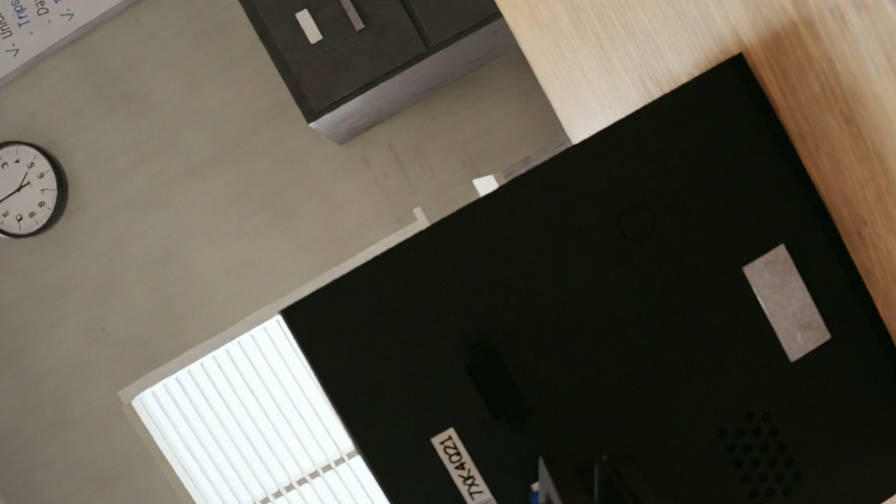

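Emit:
execute_actions --actions '[[[-0.815,0.5,-1.5,0,0.2,0,-1,-0.3176,0.4099,-0.7246,2.8506,1.2695,-1.484,-1]],[[-0.815,0.5,-1.5,0,0.2,0,-1,-0.3143,0.395,-0.7202,2.8536,1.2592,-1.984,-1]],[[-0.815,0.5,-1.5,0,0.2,0,-1,-0.3143,0.395,-0.7202,2.8536,1.2592,-1.984,-0.72]],[[-0.815,0.5,-1.5,0,0.2,0,-1,-0.3176,0.4099,-0.7246,2.8506,1.2695,-1.484,-0.72]],[[-0.815,0.5,-1.5,0,0.2,0,-1,-0.316,0.424,-0.7275,2.8526,1.2805,-0.984,-0.72]],[[-0.815,0.5,-1.5,0,0.2,0,-1,-0.316,0.424,-0.7275,2.8526,1.2805,-0.984,-1]],[[-0.815,0.5,-1.5,0,0.2,0,-1,-0.3176,0.4099,-0.7246,2.8506,1.2695,-1.484,-1]],[[-0.815,0.5,-1.5,0,0.2,0,-1,-0.3143,0.395,-0.7202,2.8536,1.2592,-1.984,-1]],[[-0.815,0.5,-1.5,0,0.2,0,-1,-0.3143,0.395,-0.7202,2.8536,1.2592,-1.984,-0.72]],[[-0.815,0.5,-1.5,0,0.2,0,-1,-0.3176,0.4099,-0.7246,2.8506,1.2695,-1.484,-0.72]],[[-0.815,0.5,-1.5,0,0.2,0,-1,-0.316,0.424,-0.7275,2.8526,1.2805,-0.984,-0.72]],[[-0.815,0.5,-1.5,0,0.2,0,-1,-0.316,0.424,-0.7275,2.8526,1.2805,-0.984,-1]],[[-0.815,0.5,-1.5,0,0.2,0,-1,-0.3176,0.4099,-0.7246,2.8506,1.2695,-1.484,-1]],[[-0.815,0.5,-1.5,0,0.2,0,-1,-0.3143,0.395,-0.7202,2.8536,1.2592,-1.984,-1]],[[-0.815,0.5,-1.5,0,0.2,0,-1,-0.3143,0.395,-0.7202,2.8536,1.2592,-1.984,-0.72]],[[-0.815,0.5,-1.5,0,0.2,0,-1,-0.3176,0.4099,-0.7246,2.8506,1.2695,-1.484,-0.72]],[[-0.815,0.5,-1.5,0,0.2,0,-1,-0.316,0.424,-0.7275,2.8526,1.2805,-0.984,-0.72]],[[-0.815,0.5,-1.5,0,0.2,0,-1,-0.316,0.424,-0.7275,2.8526,1.2805,-0.984,-1]],[[-0.815,0.5,-1.5,0,0.2,0,-1,-0.3176,0.4099,-0.7246,2.8506,1.2695,-1.484,-1]],[[-0.815,0.5,-1.5,0,0.2,0,-1,-0.3143,0.395,-0.7202,2.8536,1.2592,-1.984,-1]],[[-0.815,0.5,-1.5,0,0.2,0,-1,-0.3143,0.395,-0.7202,2.8536,1.2592,-1.984,-0.72]],[[-0.815,0.5,-1.5,0,0.2,0,-1,-0.3176,0.4099,-0.7246,2.8506,1.2695,-1.484,-0.72]],[[-0.815,0.5,-1.5,0,0.2,0,-1,-0.316,0.424,-0.7275,2.8526,1.2805,-0.984,-0.72]],[[-0.815,0.5,-1.5,0,0.2,0,-1,-0.316,0.424,-0.7275,2.8526,1.2805,-0.984,-1]],[[-0.815,0.5,-1.5,0,0.2,0,-1,-0.3176,0.4099,-0.7246,2.8506,1.2695,-1.484,-1]],[[-0.815,0.5,-1.5,0,0.2,0,-1,-0.3143,0.395,-0.7202,2.8536,1.2592,-1.984,-1]],[[-0.815,0.5,-1.5,0,0.2,0,-1,-0.3143,0.395,-0.7202,2.8536,1.2592,-1.984,-0.72]],[[-0.815,0.5,-1.5,0,0.2,0,-1,-0.3176,0.4099,-0.7246,2.8506,1.2695,-1.484,-0.72]],[[-0.815,0.5,-1.5,0,0.2,0,-1,-0.316,0.424,-0.7275,2.8526,1.2805,-0.984,-0.72]],[[-0.815,0.5,-1.5,0,0.2,0,-1,-0.316,0.424,-0.7275,2.8526,1.2805,-0.984,-1]],[[-0.815,0.5,-1.5,0,0.2,0,-1,-0.3176,0.4099,-0.7246,2.8506,1.2695,-1.484,-1]],[[-0.815,0.5,-1.5,0,0.2,0,-1,-0.3143,0.395,-0.7202,2.8536,1.2592,-1.984,-1]],[[-0.815,0.5,-1.5,0,0.2,0,-1,-0.3143,0.395,-0.7202,2.8536,1.2592,-1.984,-0.72]],[[-0.815,0.5,-1.5,0,0.2,0,-1,-0.3176,0.4099,-0.7246,2.8506,1.2695,-1.484,-0.72]],[[-0.815,0.5,-1.5,0,0.2,0,-1,-0.316,0.424,-0.7275,2.8526,1.2805,-0.984,-0.72]],[[-0.815,0.5,-1.5,0,0.2,0,-1,-0.316,0.424,-0.7275,2.8526,1.2805,-0.984,-1]],[[-0.815,0.5,-1.5,0,0.2,0,-1,-0.3176,0.4099,-0.7246,2.8506,1.2695,-1.484,-1]],[[-0.815,0.5,-1.5,0,0.2,0,-1,-0.3143,0.395,-0.7202,2.8536,1.2592,-1.984,-1]],[[-0.815,0.5,-1.5,0,0.2,0,-1,-0.3143,0.395,-0.7202,2.8536,1.2592,-1.984,-0.72]],[[-0.815,0.5,-1.5,0,0.2,0,-1,-0.3176,0.4099,-0.7246,2.8506,1.2695,-1.484,-0.72]],[[-0.815,0.5,-1.5,0,0.2,0,-1,-0.316,0.424,-0.7275,2.8526,1.2805,-0.984,-0.72]],[[-0.815,0.5,-1.5,0,0.2,0,-1,-0.316,0.424,-0.7275,2.8526,1.2805,-0.984,-1]],[[-0.815,0.5,-1.5,0,0.2,0,-1,-0.3176,0.4099,-0.7246,2.8506,1.2695,-1.484,-1]],[[-0.815,0.5,-1.5,0,0.2,0,-1,-0.3143,0.395,-0.7202,2.8536,1.2592,-1.984,-1]],[[-0.815,0.5,-1.5,0,0.2,0,-1,-0.3143,0.395,-0.7202,2.8536,1.2592,-1.984,-0.72]],[[-0.815,0.5,-1.5,0,0.2,0,-1,-0.3176,0.4099,-0.7246,2.8506,1.2695,-1.484,-0.72]],[[-0.815,0.5,-1.5,0,0.2,0,-1,-0.316,0.424,-0.7275,2.8526,1.2805,-0.984,-0.72]],[[-0.815,0.5,-1.5,0,0.2,0,-1,-0.316,0.424,-0.7275,2.8526,1.2805,-0.984,-1]],[[-0.815,0.5,-1.5,0,0.2,0,-1,-0.3176,0.4099,-0.7246,2.8506,1.2695,-1.484,-1]],[[-0.815,0.5,-1.5,0,0.2,0,-1,-0.3143,0.395,-0.7202,2.8536,1.2592,-1.984,-1]],[[-0.815,0.5,-1.5,0,0.2,0,-1,-0.3143,0.395,-0.7202,2.8536,1.2592,-1.984,-0.72]],[[-0.815,0.5,-1.5,0,0.2,0,-1,-0.3176,0.4099,-0.7246,2.8506,1.2695,-1.484,-0.72]],[[-0.815,0.5,-1.5,0,0.2,0,-1,-0.316,0.424,-0.7275,2.8526,1.2805,-0.984,-0.72]],[[-0.815,0.5,-1.5,0,0.2,0,-1,-0.316,0.424,-0.7275,2.8526,1.2805,-0.984,-1]],[[-0.815,0.5,-1.5,0,0.2,0,-1,-0.3176,0.4099,-0.7246,2.8506,1.2695,-1.484,-1]],[[-0.815,0.5,-1.5,0,0.2,0,-1,-0.3143,0.395,-0.7202,2.8536,1.2592,-1.984,-1]],[[-0.815,0.5,-1.5,0,0.2,0,-1,-0.3143,0.395,-0.7202,2.8536,1.2592,-1.984,-0.72]],[[-0.815,0.5,-1.5,0,0.2,0,-1,-0.3176,0.4099,-0.7246,2.8506,1.2695,-1.484,-0.72]],[[-0.815,0.5,-1.5,0,0.2,0,-1,-0.316,0.424,-0.7275,2.8526,1.2805,-0.984,-0.72]],[[-0.815,0.5,-1.5,0,0.2,0,-1,-0.316,0.424,-0.7275,2.8526,1.2805,-0.984,-1]],[[-0.815,0.5,-1.5,0,0.2,0,-1,-0.3176,0.4099,-0.7246,2.8506,1.2695,-1.484,-1]],[[-0.815,0.5,-1.5,0,0.2,0,-1,-0.3143,0.395,-0.7202,2.8536,1.2592,-1.984,-1]],[[-0.815,0.5,-1.5,0,0.2,0,-1,-0.3143,0.395,-0.7202,2.8536,1.2592,-1.984,-0.72]],[[-0.815,0.5,-1.5,0,0.2,0,-1,-0.3176,0.4099,-0.7246,2.8506,1.2695,-1.484,-0.72]],[[-0.815,0.5,-1.5,0,0.2,0,-1,-0.316,0.424,-0.7275,2.8526,1.2805,-0.984,-0.72]],[[-0.815,0.5,-1.5,0,0.2,0,-1,-0.316,0.424,-0.7275,2.8526,1.2805,-0.984,-1]],[[-0.815,0.5,-1.5,0,0.2,0,-1,-0.3176,0.4099,-0.7246,2.8506,1.2695,-1.484,-1]],[[-0.815,0.5,-1.5,0,0.2,0,-1,-0.3143,0.395,-0.7202,2.8536,1.2592,-1.984,-1]],[[-0.815,0.5,-1.5,0,0.2,0,-1,-0.3143,0.395,-0.7202,2.8536,1.2592,-1.984,-0.72]],[[-0.815,0.5,-1.5,0,0.2,0,-1,-0.3176,0.4099,-0.7246,2.8506,1.2695,-1.484,-0.72]],[[-0.815,0.5,-1.5,0,0.2,0,-1,-0.316,0.424,-0.7275,2.8526,1.2805,-0.984,-0.72]],[[-0.815,0.5,-1.5,0,0.2,0,-1,-0.316,0.424,-0.7275,2.8526,1.2805,-0.984,-1]]]'

Emit:
execute_actions --actions '[[[-0.815,0.5,-1.5,0,0.2,0,-1,-0.3176,0.4099,-0.7246,2.8506,1.2695,-1.484,-1]],[[-0.815,0.5,-1.5,0,0.2,0,-1,-0.3143,0.395,-0.7202,2.8536,1.2592,-1.984,-1]],[[-0.815,0.5,-1.5,0,0.2,0,-1,-0.3143,0.395,-0.7202,2.8536,1.2592,-1.984,-0.72]],[[-0.815,0.5,-1.5,0,0.2,0,-1,-0.3176,0.4099,-0.7246,2.8506,1.2695,-1.484,-0.72]],[[-0.815,0.5,-1.5,0,0.2,0,-1,-0.316,0.424,-0.7275,2.8526,1.2805,-0.984,-0.72]],[[-0.815,0.5,-1.5,0,0.2,0,-1,-0.316,0.424,-0.7275,2.8526,1.2805,-0.984,-1]],[[-0.815,0.5,-1.5,0,0.2,0,-1,-0.3176,0.4099,-0.7246,2.8506,1.2695,-1.484,-1]],[[-0.815,0.5,-1.5,0,0.2,0,-1,-0.3143,0.395,-0.7202,2.8536,1.2592,-1.984,-1]],[[-0.815,0.5,-1.5,0,0.2,0,-1,-0.3143,0.395,-0.7202,2.8536,1.2592,-1.984,-0.72]],[[-0.815,0.5,-1.5,0,0.2,0,-1,-0.3176,0.4099,-0.7246,2.8506,1.2695,-1.484,-0.72]],[[-0.815,0.5,-1.5,0,0.2,0,-1,-0.316,0.424,-0.7275,2.8526,1.2805,-0.984,-0.72]],[[-0.815,0.5,-1.5,0,0.2,0,-1,-0.316,0.424,-0.7275,2.8526,1.2805,-0.984,-1]],[[-0.815,0.5,-1.5,0,0.2,0,-1,-0.3176,0.4099,-0.7246,2.8506,1.2695,-1.484,-1]],[[-0.815,0.5,-1.5,0,0.2,0,-1,-0.3143,0.395,-0.7202,2.8536,1.2592,-1.984,-1]],[[-0.815,0.5,-1.5,0,0.2,0,-1,-0.3143,0.395,-0.7202,2.8536,1.2592,-1.984,-0.72]],[[-0.815,0.5,-1.5,0,0.2,0,-1,-0.3176,0.4099,-0.7246,2.8506,1.2695,-1.484,-0.72]],[[-0.815,0.5,-1.5,0,0.2,0,-1,-0.316,0.424,-0.7275,2.8526,1.2805,-0.984,-0.72]],[[-0.815,0.5,-1.5,0,0.2,0,-1,-0.316,0.424,-0.7275,2.8526,1.2805,-0.984,-1]],[[-0.815,0.5,-1.5,0,0.2,0,-1,-0.3176,0.4099,-0.7246,2.8506,1.2695,-1.484,-1]],[[-0.815,0.5,-1.5,0,0.2,0,-1,-0.3143,0.395,-0.7202,2.8536,1.2592,-1.984,-1]],[[-0.815,0.5,-1.5,0,0.2,0,-1,-0.3143,0.395,-0.7202,2.8536,1.2592,-1.984,-0.72]],[[-0.815,0.5,-1.5,0,0.2,0,-1,-0.3176,0.4099,-0.7246,2.8506,1.2695,-1.484,-0.72]],[[-0.815,0.5,-1.5,0,0.2,0,-1,-0.316,0.424,-0.7275,2.8526,1.2805,-0.984,-0.72]],[[-0.815,0.5,-1.5,0,0.2,0,-1,-0.316,0.424,-0.7275,2.8526,1.2805,-0.984,-1]],[[-0.815,0.5,-1.5,0,0.2,0,-1,-0.3176,0.4099,-0.7246,2.8506,1.2695,-1.484,-1]],[[-0.815,0.5,-1.5,0,0.2,0,-1,-0.3143,0.395,-0.7202,2.8536,1.2592,-1.984,-1]],[[-0.815,0.5,-1.5,0,0.2,0,-1,-0.3143,0.395,-0.7202,2.8536,1.2592,-1.984,-0.72]],[[-0.815,0.5,-1.5,0,0.2,0,-1,-0.3176,0.4099,-0.7246,2.8506,1.2695,-1.484,-0.72]],[[-0.815,0.5,-1.5,0,0.2,0,-1,-0.316,0.424,-0.7275,2.8526,1.2805,-0.984,-0.72]],[[-0.815,0.5,-1.5,0,0.2,0,-1,-0.316,0.424,-0.7275,2.8526,1.2805,-0.984,-1]],[[-0.815,0.5,-1.5,0,0.2,0,-1,-0.3176,0.4099,-0.7246,2.8506,1.2695,-1.484,-1]],[[-0.815,0.5,-1.5,0,0.2,0,-1,-0.3143,0.395,-0.7202,2.8536,1.2592,-1.984,-1]],[[-0.815,0.5,-1.5,0,0.2,0,-1,-0.3143,0.395,-0.7202,2.8536,1.2592,-1.984,-0.72]],[[-0.815,0.5,-1.5,0,0.2,0,-1,-0.3176,0.4099,-0.7246,2.8506,1.2695,-1.484,-0.72]],[[-0.815,0.5,-1.5,0,0.2,0,-1,-0.316,0.424,-0.7275,2.8526,1.2805,-0.984,-0.72]],[[-0.815,0.5,-1.5,0,0.2,0,-1,-0.316,0.424,-0.7275,2.8526,1.2805,-0.984,-1]],[[-0.815,0.5,-1.5,0,0.2,0,-1,-0.3176,0.4099,-0.7246,2.8506,1.2695,-1.484,-1]],[[-0.815,0.5,-1.5,0,0.2,0,-1,-0.3143,0.395,-0.7202,2.8536,1.2592,-1.984,-1]],[[-0.815,0.5,-1.5,0,0.2,0,-1,-0.3143,0.395,-0.7202,2.8536,1.2592,-1.984,-0.72]],[[-0.815,0.5,-1.5,0,0.2,0,-1,-0.3176,0.4099,-0.7246,2.8506,1.2695,-1.484,-0.72]],[[-0.815,0.5,-1.5,0,0.2,0,-1,-0.316,0.424,-0.7275,2.8526,1.2805,-0.984,-0.72]],[[-0.815,0.5,-1.5,0,0.2,0,-1,-0.316,0.424,-0.7275,2.8526,1.2805,-0.984,-1]],[[-0.815,0.5,-1.5,0,0.2,0,-1,-0.3176,0.4099,-0.7246,2.8506,1.2695,-1.484,-1]],[[-0.815,0.5,-1.5,0,0.2,0,-1,-0.3143,0.395,-0.7202,2.8536,1.2592,-1.984,-1]],[[-0.815,0.5,-1.5,0,0.2,0,-1,-0.3143,0.395,-0.7202,2.8536,1.2592,-1.984,-0.72]],[[-0.815,0.5,-1.5,0,0.2,0,-1,-0.3176,0.4099,-0.7246,2.8506,1.2695,-1.484,-0.72]],[[-0.815,0.5,-1.5,0,0.2,0,-1,-0.316,0.424,-0.7275,2.8526,1.2805,-0.984,-0.72]],[[-0.815,0.5,-1.5,0,0.2,0,-1,-0.316,0.424,-0.7275,2.8526,1.2805,-0.984,-1]],[[-0.815,0.5,-1.5,0,0.2,0,-1,-0.3176,0.4099,-0.7246,2.8506,1.2695,-1.484,-1]],[[-0.815,0.5,-1.5,0,0.2,0,-1,-0.3143,0.395,-0.7202,2.8536,1.2592,-1.984,-1]],[[-0.815,0.5,-1.5,0,0.2,0,-1,-0.3143,0.395,-0.7202,2.8536,1.2592,-1.984,-0.72]],[[-0.815,0.5,-1.5,0,0.2,0,-1,-0.3176,0.4099,-0.7246,2.8506,1.2695,-1.484,-0.72]],[[-0.815,0.5,-1.5,0,0.2,0,-1,-0.316,0.424,-0.7275,2.8526,1.2805,-0.984,-0.72]],[[-0.815,0.5,-1.5,0,0.2,0,-1,-0.316,0.424,-0.7275,2.8526,1.2805,-0.984,-1]],[[-0.815,0.5,-1.5,0,0.2,0,-1,-0.3176,0.4099,-0.7246,2.8506,1.2695,-1.484,-1]],[[-0.815,0.5,-1.5,0,0.2,0,-1,-0.3143,0.395,-0.7202,2.8536,1.2592,-1.984,-1]],[[-0.815,0.5,-1.5,0,0.2,0,-1,-0.3143,0.395,-0.7202,2.8536,1.2592,-1.984,-0.72]],[[-0.815,0.5,-1.5,0,0.2,0,-1,-0.3176,0.4099,-0.7246,2.8506,1.2695,-1.484,-0.72]],[[-0.815,0.5,-1.5,0,0.2,0,-1,-0.316,0.424,-0.7275,2.8526,1.2805,-0.984,-0.72]],[[-0.815,0.5,-1.5,0,0.2,0,-1,-0.316,0.424,-0.7275,2.8526,1.2805,-0.984,-1]],[[-0.815,0.5,-1.5,0,0.2,0,-1,-0.3176,0.4099,-0.7246,2.8506,1.2695,-1.484,-1]],[[-0.815,0.5,-1.5,0,0.2,0,-1,-0.3143,0.395,-0.7202,2.8536,1.2592,-1.984,-1]],[[-0.815,0.5,-1.5,0,0.2,0,-1,-0.3143,0.395,-0.7202,2.8536,1.2592,-1.984,-0.72]],[[-0.815,0.5,-1.5,0,0.2,0,-1,-0.3176,0.4099,-0.7246,2.8506,1.2695,-1.484,-0.72]],[[-0.815,0.5,-1.5,0,0.2,0,-1,-0.316,0.424,-0.7275,2.8526,1.2805,-0.984,-0.72]],[[-0.815,0.5,-1.5,0,0.2,0,-1,-0.316,0.424,-0.7275,2.8526,1.2805,-0.984,-1]],[[-0.815,0.5,-1.5,0,0.2,0,-1,-0.3176,0.4099,-0.7246,2.8506,1.2695,-1.484,-1]],[[-0.815,0.5,-1.5,0,0.2,0,-1,-0.3143,0.395,-0.7202,2.8536,1.2592,-1.984,-1]],[[-0.815,0.5,-1.5,0,0.2,0,-1,-0.3143,0.395,-0.7202,2.8536,1.2592,-1.984,-0.72]],[[-0.815,0.5,-1.5,0,0.2,0,-1,-0.3176,0.4099,-0.7246,2.8506,1.2695,-1.484,-0.72]],[[-0.815,0.5,-1.5,0,0.2,0,-1,-0.3176,0.4099,-0.7246,2.8506,1.2695,-1.484,-0.3]]]'

Emit:
zoom_image --camera "cam_left_wrist" --region '[360,250,620,410]'

Scene clock: 490.67 s.
left_arm: end_effector_position=(+0.4926, -0.2155, +0.2505) grip_measured=-1.00 end_effector_quat_wxyz=(+0.172, +0.826, -0.408, +0.349) end_effector_velocity=(+0.000, -0.000, +0.000) end_effector_angular_velocity=(-0.001, -0.001, -0.000) | right_arm: end_effector_position=(+0.5795, -0.3471, +0.1251) grip_measured=-0.84 end_effector_quat_wxyz=(+0.626, -0.389, +0.590, -0.331) end_effector_velocity=(-0.000, -0.000, -0.000) end_effector_angular_velocity=(+0.002, +0.001, -0.000)
Joint names: [waist, shoulder, elbow, forearm roll, wrist pitch, wrist roll]
Joint positions: left_arm=[-0.815  0.5   -1.5    0.     0.2    0.     0.   ] | right_arm=[-0.316  0.424 -0.727  2.853  1.28  -0.984  0.007]
Joint velocities: left_arm=[-0.     0.001 -0.001  0.    -0.    -0.     0.   ] | right_arm=[-0.     0.001 -0.     0.     0.     0.002 -0.   ]
Joint torques (N m, as the arm reports them, + toward a larger angle): left_arm=[  0.82 -28.93 -25.23   0.78  -2.4   -0.66] | right_arm=[ -1.02 -30.39 -12.33  -0.24   1.81   0.34]
Motor temperatures (°C, as the motors report them): left_arm=[26 32 42 29 31 29] | right_arm=[29 30 31 30 34 33]
Joint targets: left_arm=[-0.815 0.500 -1.500 0.000 0.200 0.000] | right_arm=[-0.316 0.424 -0.728 2.853 1.281 -0.984]
Step readings (joint positions; steps 1 to 15: 1st action; 16 to 30: 2nd action; 31 to 45: 3rd action; 46 to 60: 4th action; 61 to 75: 5th action; 76 to 90: 6th action; 91 to 105: 7th action; 106 to 120: 8th action; 121 to 135: 9th action; 136 to 150: 10th action; 151 to 165: 11th action; 166 to 180: 12th action; 181 to 195: 13th action):
0: left_arm=[-0.815 0.500 -1.500 -0.000 0.200 -0.000] | right_arm=[-0.316 0.424 -0.727 2.853 1.280 -0.984]
1: left_arm=[-0.815 0.500 -1.500 -0.000 0.200 0.000] | right_arm=[-0.316 0.424 -0.727 2.853 1.280 -0.985]
2: left_arm=[-0.815 0.500 -1.500 0.000 0.200 -0.000] | right_arm=[-0.316 0.424 -0.727 2.853 1.280 -0.991]
4: left_arm=[-0.815 0.500 -1.500 0.000 0.200 -0.000] | right_arm=[-0.316 0.422 -0.727 2.852 1.280 -1.042]
8: left_arm=[-0.815 0.500 -1.500 -0.000 0.200 -0.000] | right_arm=[-0.317 0.415 -0.726 2.851 1.274 -1.295]
15: left_arm=[-0.815 0.500 -1.500 0.000 0.200 -0.000] | right_arm=[-0.317 0.410 -0.725 2.851 1.270 -1.471]
16: left_arm=[-0.815 0.500 -1.500 0.000 0.200 0.000] | right_arm=[-0.317 0.410 -0.725 2.851 1.270 -1.476]
17: left_arm=[-0.815 0.500 -1.500 0.000 0.200 0.000] | right_arm=[-0.317 0.410 -0.725 2.851 1.270 -1.485]
19: left_arm=[-0.815 0.500 -1.500 -0.000 0.200 0.000] | right_arm=[-0.317 0.408 -0.724 2.851 1.269 -1.539]
23: left_arm=[-0.815 0.500 -1.500 -0.000 0.200 0.000] | right_arm=[-0.315 0.400 -0.722 2.852 1.263 -1.794]
30: left_arm=[-0.815 0.500 -1.500 0.000 0.200 0.000] | right_arm=[-0.314 0.395 -0.720 2.853 1.260 -1.971]
31: left_arm=[-0.815 0.500 -1.500 -0.000 0.200 0.000] | right_arm=[-0.314 0.395 -0.720 2.853 1.260 -1.975]
32: left_arm=[-0.815 0.500 -1.500 -0.000 0.200 -0.000] | right_arm=[-0.314 0.395 -0.721 2.853 1.260 -1.978]
34: left_arm=[-0.815 0.500 -1.500 -0.000 0.200 0.000] | right_arm=[-0.313 0.395 -0.721 2.853 1.260 -1.981]
38: left_arm=[-0.815 0.500 -1.500 -0.000 0.200 0.000] | right_arm=[-0.314 0.395 -0.721 2.853 1.259 -1.983]
45: left_arm=[-0.815 0.500 -1.500 -0.000 0.200 0.000] | right_arm=[-0.314 0.395 -0.720 2.854 1.259 -1.984]
46: left_arm=[-0.815 0.500 -1.500 -0.000 0.200 0.000] | right_arm=[-0.314 0.395 -0.720 2.854 1.259 -1.983]
47: left_arm=[-0.815 0.500 -1.500 -0.000 0.200 -0.000] | right_arm=[-0.314 0.395 -0.720 2.854 1.259 -1.977]
49: left_arm=[-0.815 0.500 -1.500 -0.000 0.200 -0.000] | right_arm=[-0.315 0.397 -0.721 2.853 1.260 -1.926]
53: left_arm=[-0.815 0.500 -1.500 -0.000 0.200 0.000] | right_arm=[-0.316 0.404 -0.723 2.852 1.266 -1.673]
60: left_arm=[-0.815 0.500 -1.500 0.000 0.200 0.000] | right_arm=[-0.318 0.410 -0.724 2.851 1.269 -1.497]
61: left_arm=[-0.815 0.500 -1.500 -0.000 0.200 -0.000] | right_arm=[-0.318 0.410 -0.724 2.851 1.269 -1.492]
62: left_arm=[-0.815 0.500 -1.500 0.000 0.200 0.000] | right_arm=[-0.318 0.410 -0.725 2.851 1.269 -1.483]
64: left_arm=[-0.815 0.500 -1.500 0.000 0.200 -0.000] | right_arm=[-0.317 0.411 -0.725 2.851 1.271 -1.429]
68: left_arm=[-0.815 0.500 -1.500 0.000 0.200 0.000] | right_arm=[-0.317 0.419 -0.726 2.852 1.276 -1.174]
75: left_arm=[-0.815 0.500 -1.500 -0.000 0.200 -0.000] | right_arm=[-0.316 0.424 -0.727 2.853 1.280 -0.997]
76: left_arm=[-0.815 0.500 -1.500 0.000 0.200 -0.000] | right_arm=[-0.316 0.424 -0.727 2.853 1.280 -0.993]
77: left_arm=[-0.815 0.500 -1.500 0.000 0.200 0.000] | right_arm=[-0.316 0.424 -0.727 2.853 1.280 -0.990]
79: left_arm=[-0.815 0.500 -1.500 0.000 0.200 -0.000] | right_arm=[-0.316 0.424 -0.727 2.853 1.280 -0.987]
83: left_arm=[-0.815 0.500 -1.500 -0.000 0.200 -0.000] | right_arm=[-0.316 0.424 -0.727 2.853 1.280 -0.985]
90: left_arm=[-0.815 0.500 -1.500 0.000 0.200 0.000] | right_arm=[-0.316 0.424 -0.727 2.853 1.280 -0.984]
91: left_arm=[-0.815 0.500 -1.500 -0.000 0.200 -0.000] | right_arm=[-0.316 0.424 -0.727 2.853 1.280 -0.985]
92: left_arm=[-0.815 0.500 -1.500 0.000 0.200 -0.000] | right_arm=[-0.316 0.424 -0.727 2.853 1.280 -0.991]
94: left_arm=[-0.815 0.500 -1.500 0.000 0.200 0.000] | right_arm=[-0.316 0.422 -0.727 2.852 1.279 -1.042]
98: left_arm=[-0.815 0.500 -1.500 -0.000 0.200 -0.000] | right_arm=[-0.317 0.415 -0.726 2.852 1.274 -1.295]
105: left_arm=[-0.815 0.500 -1.500 -0.000 0.200 -0.000] | right_arm=[-0.318 0.410 -0.725 2.851 1.270 -1.471]
106: left_arm=[-0.815 0.500 -1.500 0.000 0.200 0.000] | right_arm=[-0.318 0.410 -0.725 2.851 1.270 -1.476]
107: left_arm=[-0.815 0.500 -1.500 -0.000 0.200 -0.000] | right_arm=[-0.318 0.410 -0.725 2.851 1.270 -1.485]
109: left_arm=[-0.815 0.500 -1.500 -0.000 0.200 0.000] | right_arm=[-0.317 0.408 -0.724 2.851 1.269 -1.539]
113: left_arm=[-0.815 0.500 -1.500 -0.000 0.200 -0.000] | right_arm=[-0.316 0.400 -0.722 2.853 1.263 -1.794]
120: left_arm=[-0.815 0.500 -1.500 0.000 0.200 0.000] | right_arm=[-0.314 0.395 -0.720 2.853 1.260 -1.971]
121: left_arm=[-0.815 0.500 -1.500 -0.000 0.200 -0.000] | right_arm=[-0.314 0.395 -0.720 2.853 1.260 -1.975]
122: left_arm=[-0.815 0.500 -1.500 0.000 0.200 -0.000] | right_arm=[-0.314 0.395 -0.721 2.853 1.260 -1.978]
124: left_arm=[-0.815 0.500 -1.500 0.000 0.200 0.000] | right_arm=[-0.314 0.395 -0.721 2.853 1.259 -1.981]
128: left_arm=[-0.815 0.500 -1.500 0.000 0.200 -0.000] | right_arm=[-0.314 0.395 -0.720 2.853 1.259 -1.983]
135: left_arm=[-0.815 0.500 -1.500 -0.000 0.200 0.000] | right_arm=[-0.314 0.395 -0.720 2.854 1.259 -1.984]
136: left_arm=[-0.815 0.500 -1.500 0.000 0.200 0.000] | right_arm=[-0.314 0.395 -0.720 2.854 1.259 -1.983]
137: left_arm=[-0.815 0.500 -1.500 0.000 0.200 0.000] | right_arm=[-0.314 0.395 -0.720 2.854 1.259 -1.977]
139: left_arm=[-0.815 0.500 -1.500 0.000 0.200 -0.000] | right_arm=[-0.315 0.397 -0.721 2.853 1.260 -1.926]
143: left_arm=[-0.815 0.500 -1.500 0.000 0.200 -0.000] | right_arm=[-0.316 0.404 -0.723 2.852 1.265 -1.673]
150: left_arm=[-0.815 0.500 -1.500 0.000 0.200 -0.000] | right_arm=[-0.318 0.410 -0.724 2.851 1.269 -1.497]
151: left_arm=[-0.815 0.500 -1.500 -0.000 0.200 -0.000] | right_arm=[-0.318 0.410 -0.724 2.851 1.269 -1.492]
152: left_arm=[-0.815 0.500 -1.500 0.000 0.200 0.000] | right_arm=[-0.318 0.410 -0.725 2.851 1.269 -1.483]
154: left_arm=[-0.815 0.500 -1.500 -0.000 0.200 0.000] | right_arm=[-0.317 0.411 -0.725 2.851 1.271 -1.429]
158: left_arm=[-0.815 0.500 -1.500 0.000 0.200 -0.000] | right_arm=[-0.317 0.419 -0.726 2.852 1.276 -1.174]
165: left_arm=[-0.815 0.500 -1.500 -0.000 0.200 0.000] | right_arm=[-0.316 0.424 -0.727 2.853 1.280 -0.997]
166: left_arm=[-0.815 0.500 -1.500 0.000 0.200 -0.000] | right_arm=[-0.316 0.424 -0.727 2.853 1.280 -0.993]
167: left_arm=[-0.815 0.500 -1.500 -0.000 0.200 0.000] | right_arm=[-0.316 0.424 -0.727 2.853 1.280 -0.990]
169: left_arm=[-0.815 0.500 -1.500 0.000 0.200 -0.000] | right_arm=[-0.316 0.424 -0.727 2.853 1.280 -0.987]
173: left_arm=[-0.815 0.500 -1.500 0.000 0.200 -0.000] | right_arm=[-0.316 0.424 -0.727 2.853 1.280 -0.985]
180: left_arm=[-0.815 0.500 -1.500 0.000 0.200 0.000] | right_arm=[-0.316 0.424 -0.727 2.853 1.280 -0.984]
181: left_arm=[-0.815 0.500 -1.500 -0.000 0.200 0.000] | right_arm=[-0.316 0.424 -0.727 2.853 1.280 -0.985]
182: left_arm=[-0.815 0.500 -1.500 -0.000 0.200 0.000] | right_arm=[-0.316 0.424 -0.727 2.853 1.280 -0.991]
184: left_arm=[-0.815 0.500 -1.500 -0.000 0.200 0.000] | right_arm=[-0.316 0.422 -0.727 2.852 1.279 -1.042]
Lines left out of this list: 297.
camera_calibration (this result's frames):
cam_left_wrist: T_world_to_cam=[[-0.800282, -0.599062, 0.0259749, 0.285892], [-0.436843, 0.552806, -0.709629, 0.57588], [0.410753, -0.57925, -0.704096, -0.0181447], [0, 0, 0, 1]] pos_world=[0.487816, -0.157593, 0.38846]
cam_right_wrist: T_world_to_cam=[[-0.0618451, 0.475906, -0.877319, 0.342619], [-0.101833, 0.871406, 0.479877, 0.369118], [0.992877, 0.119018, -0.00542935, -0.40073], [0, 0, 0, 1]] pos_world=[0.456653, -0.437012, 0.121279]

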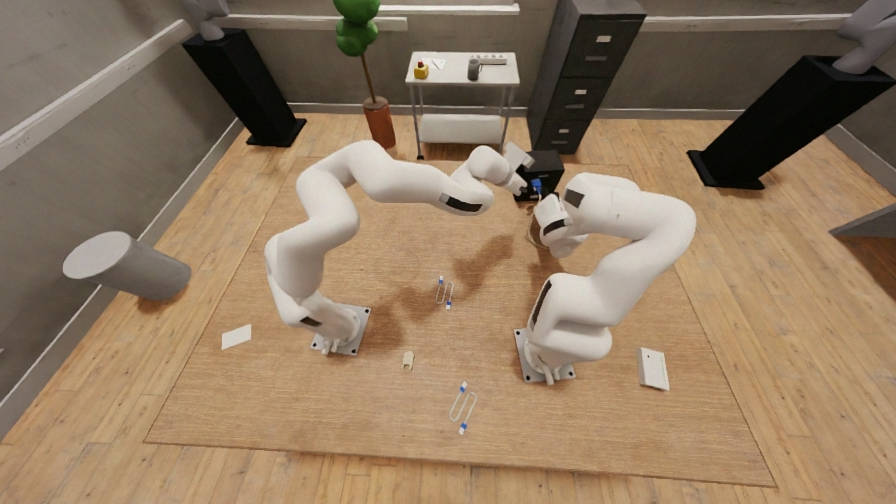

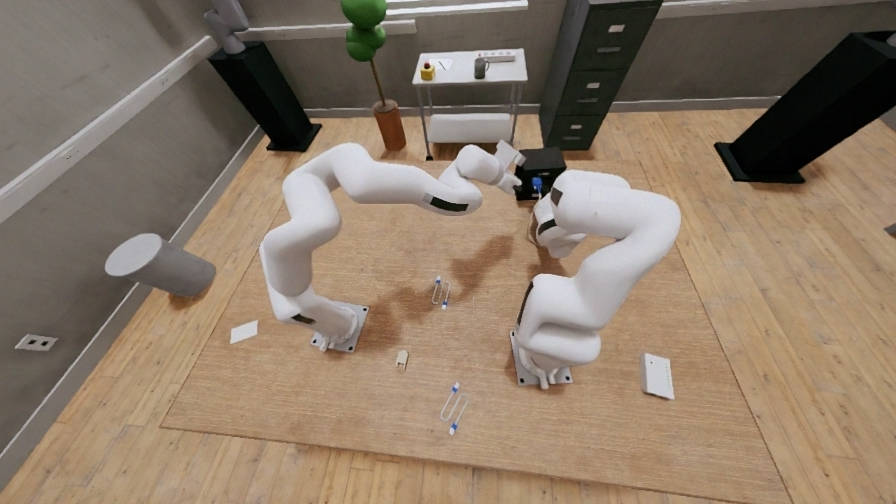

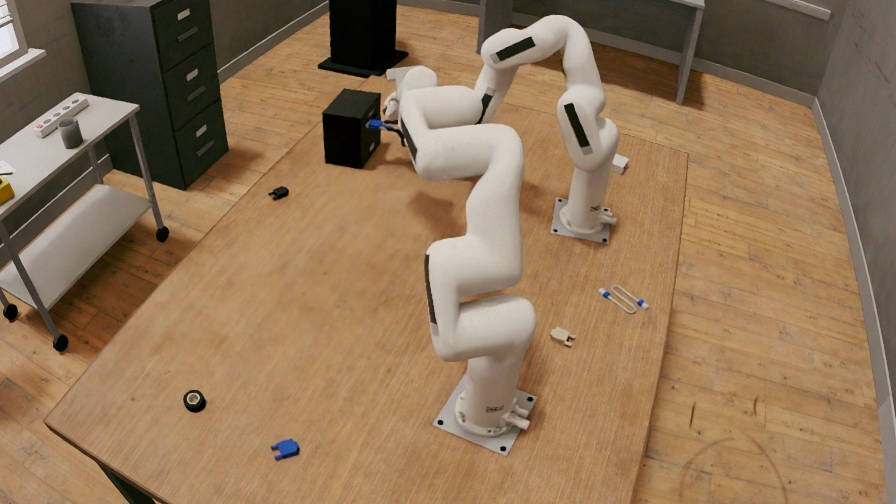

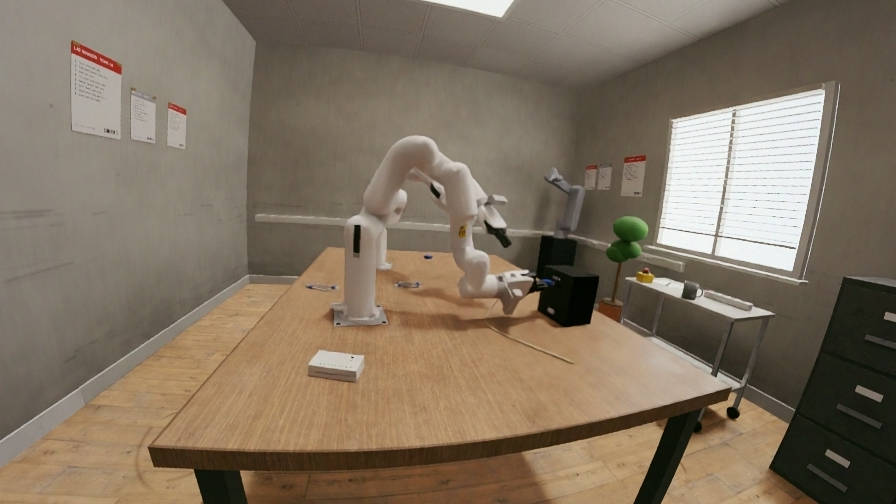

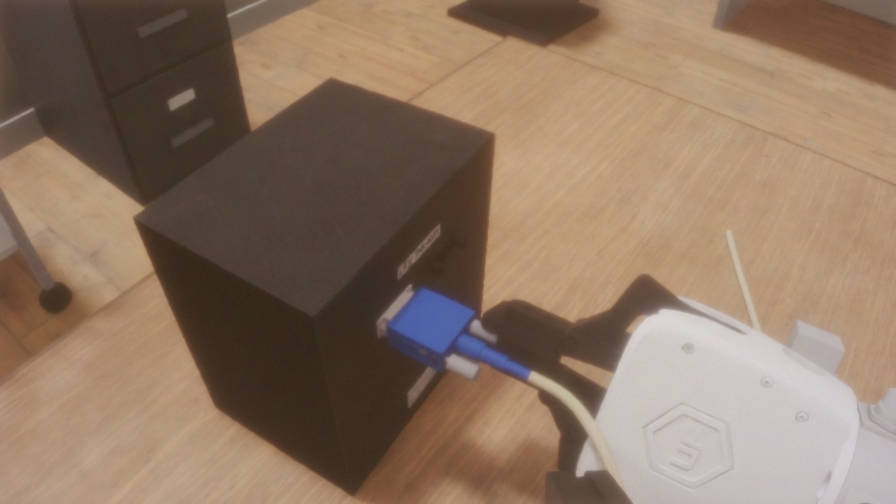

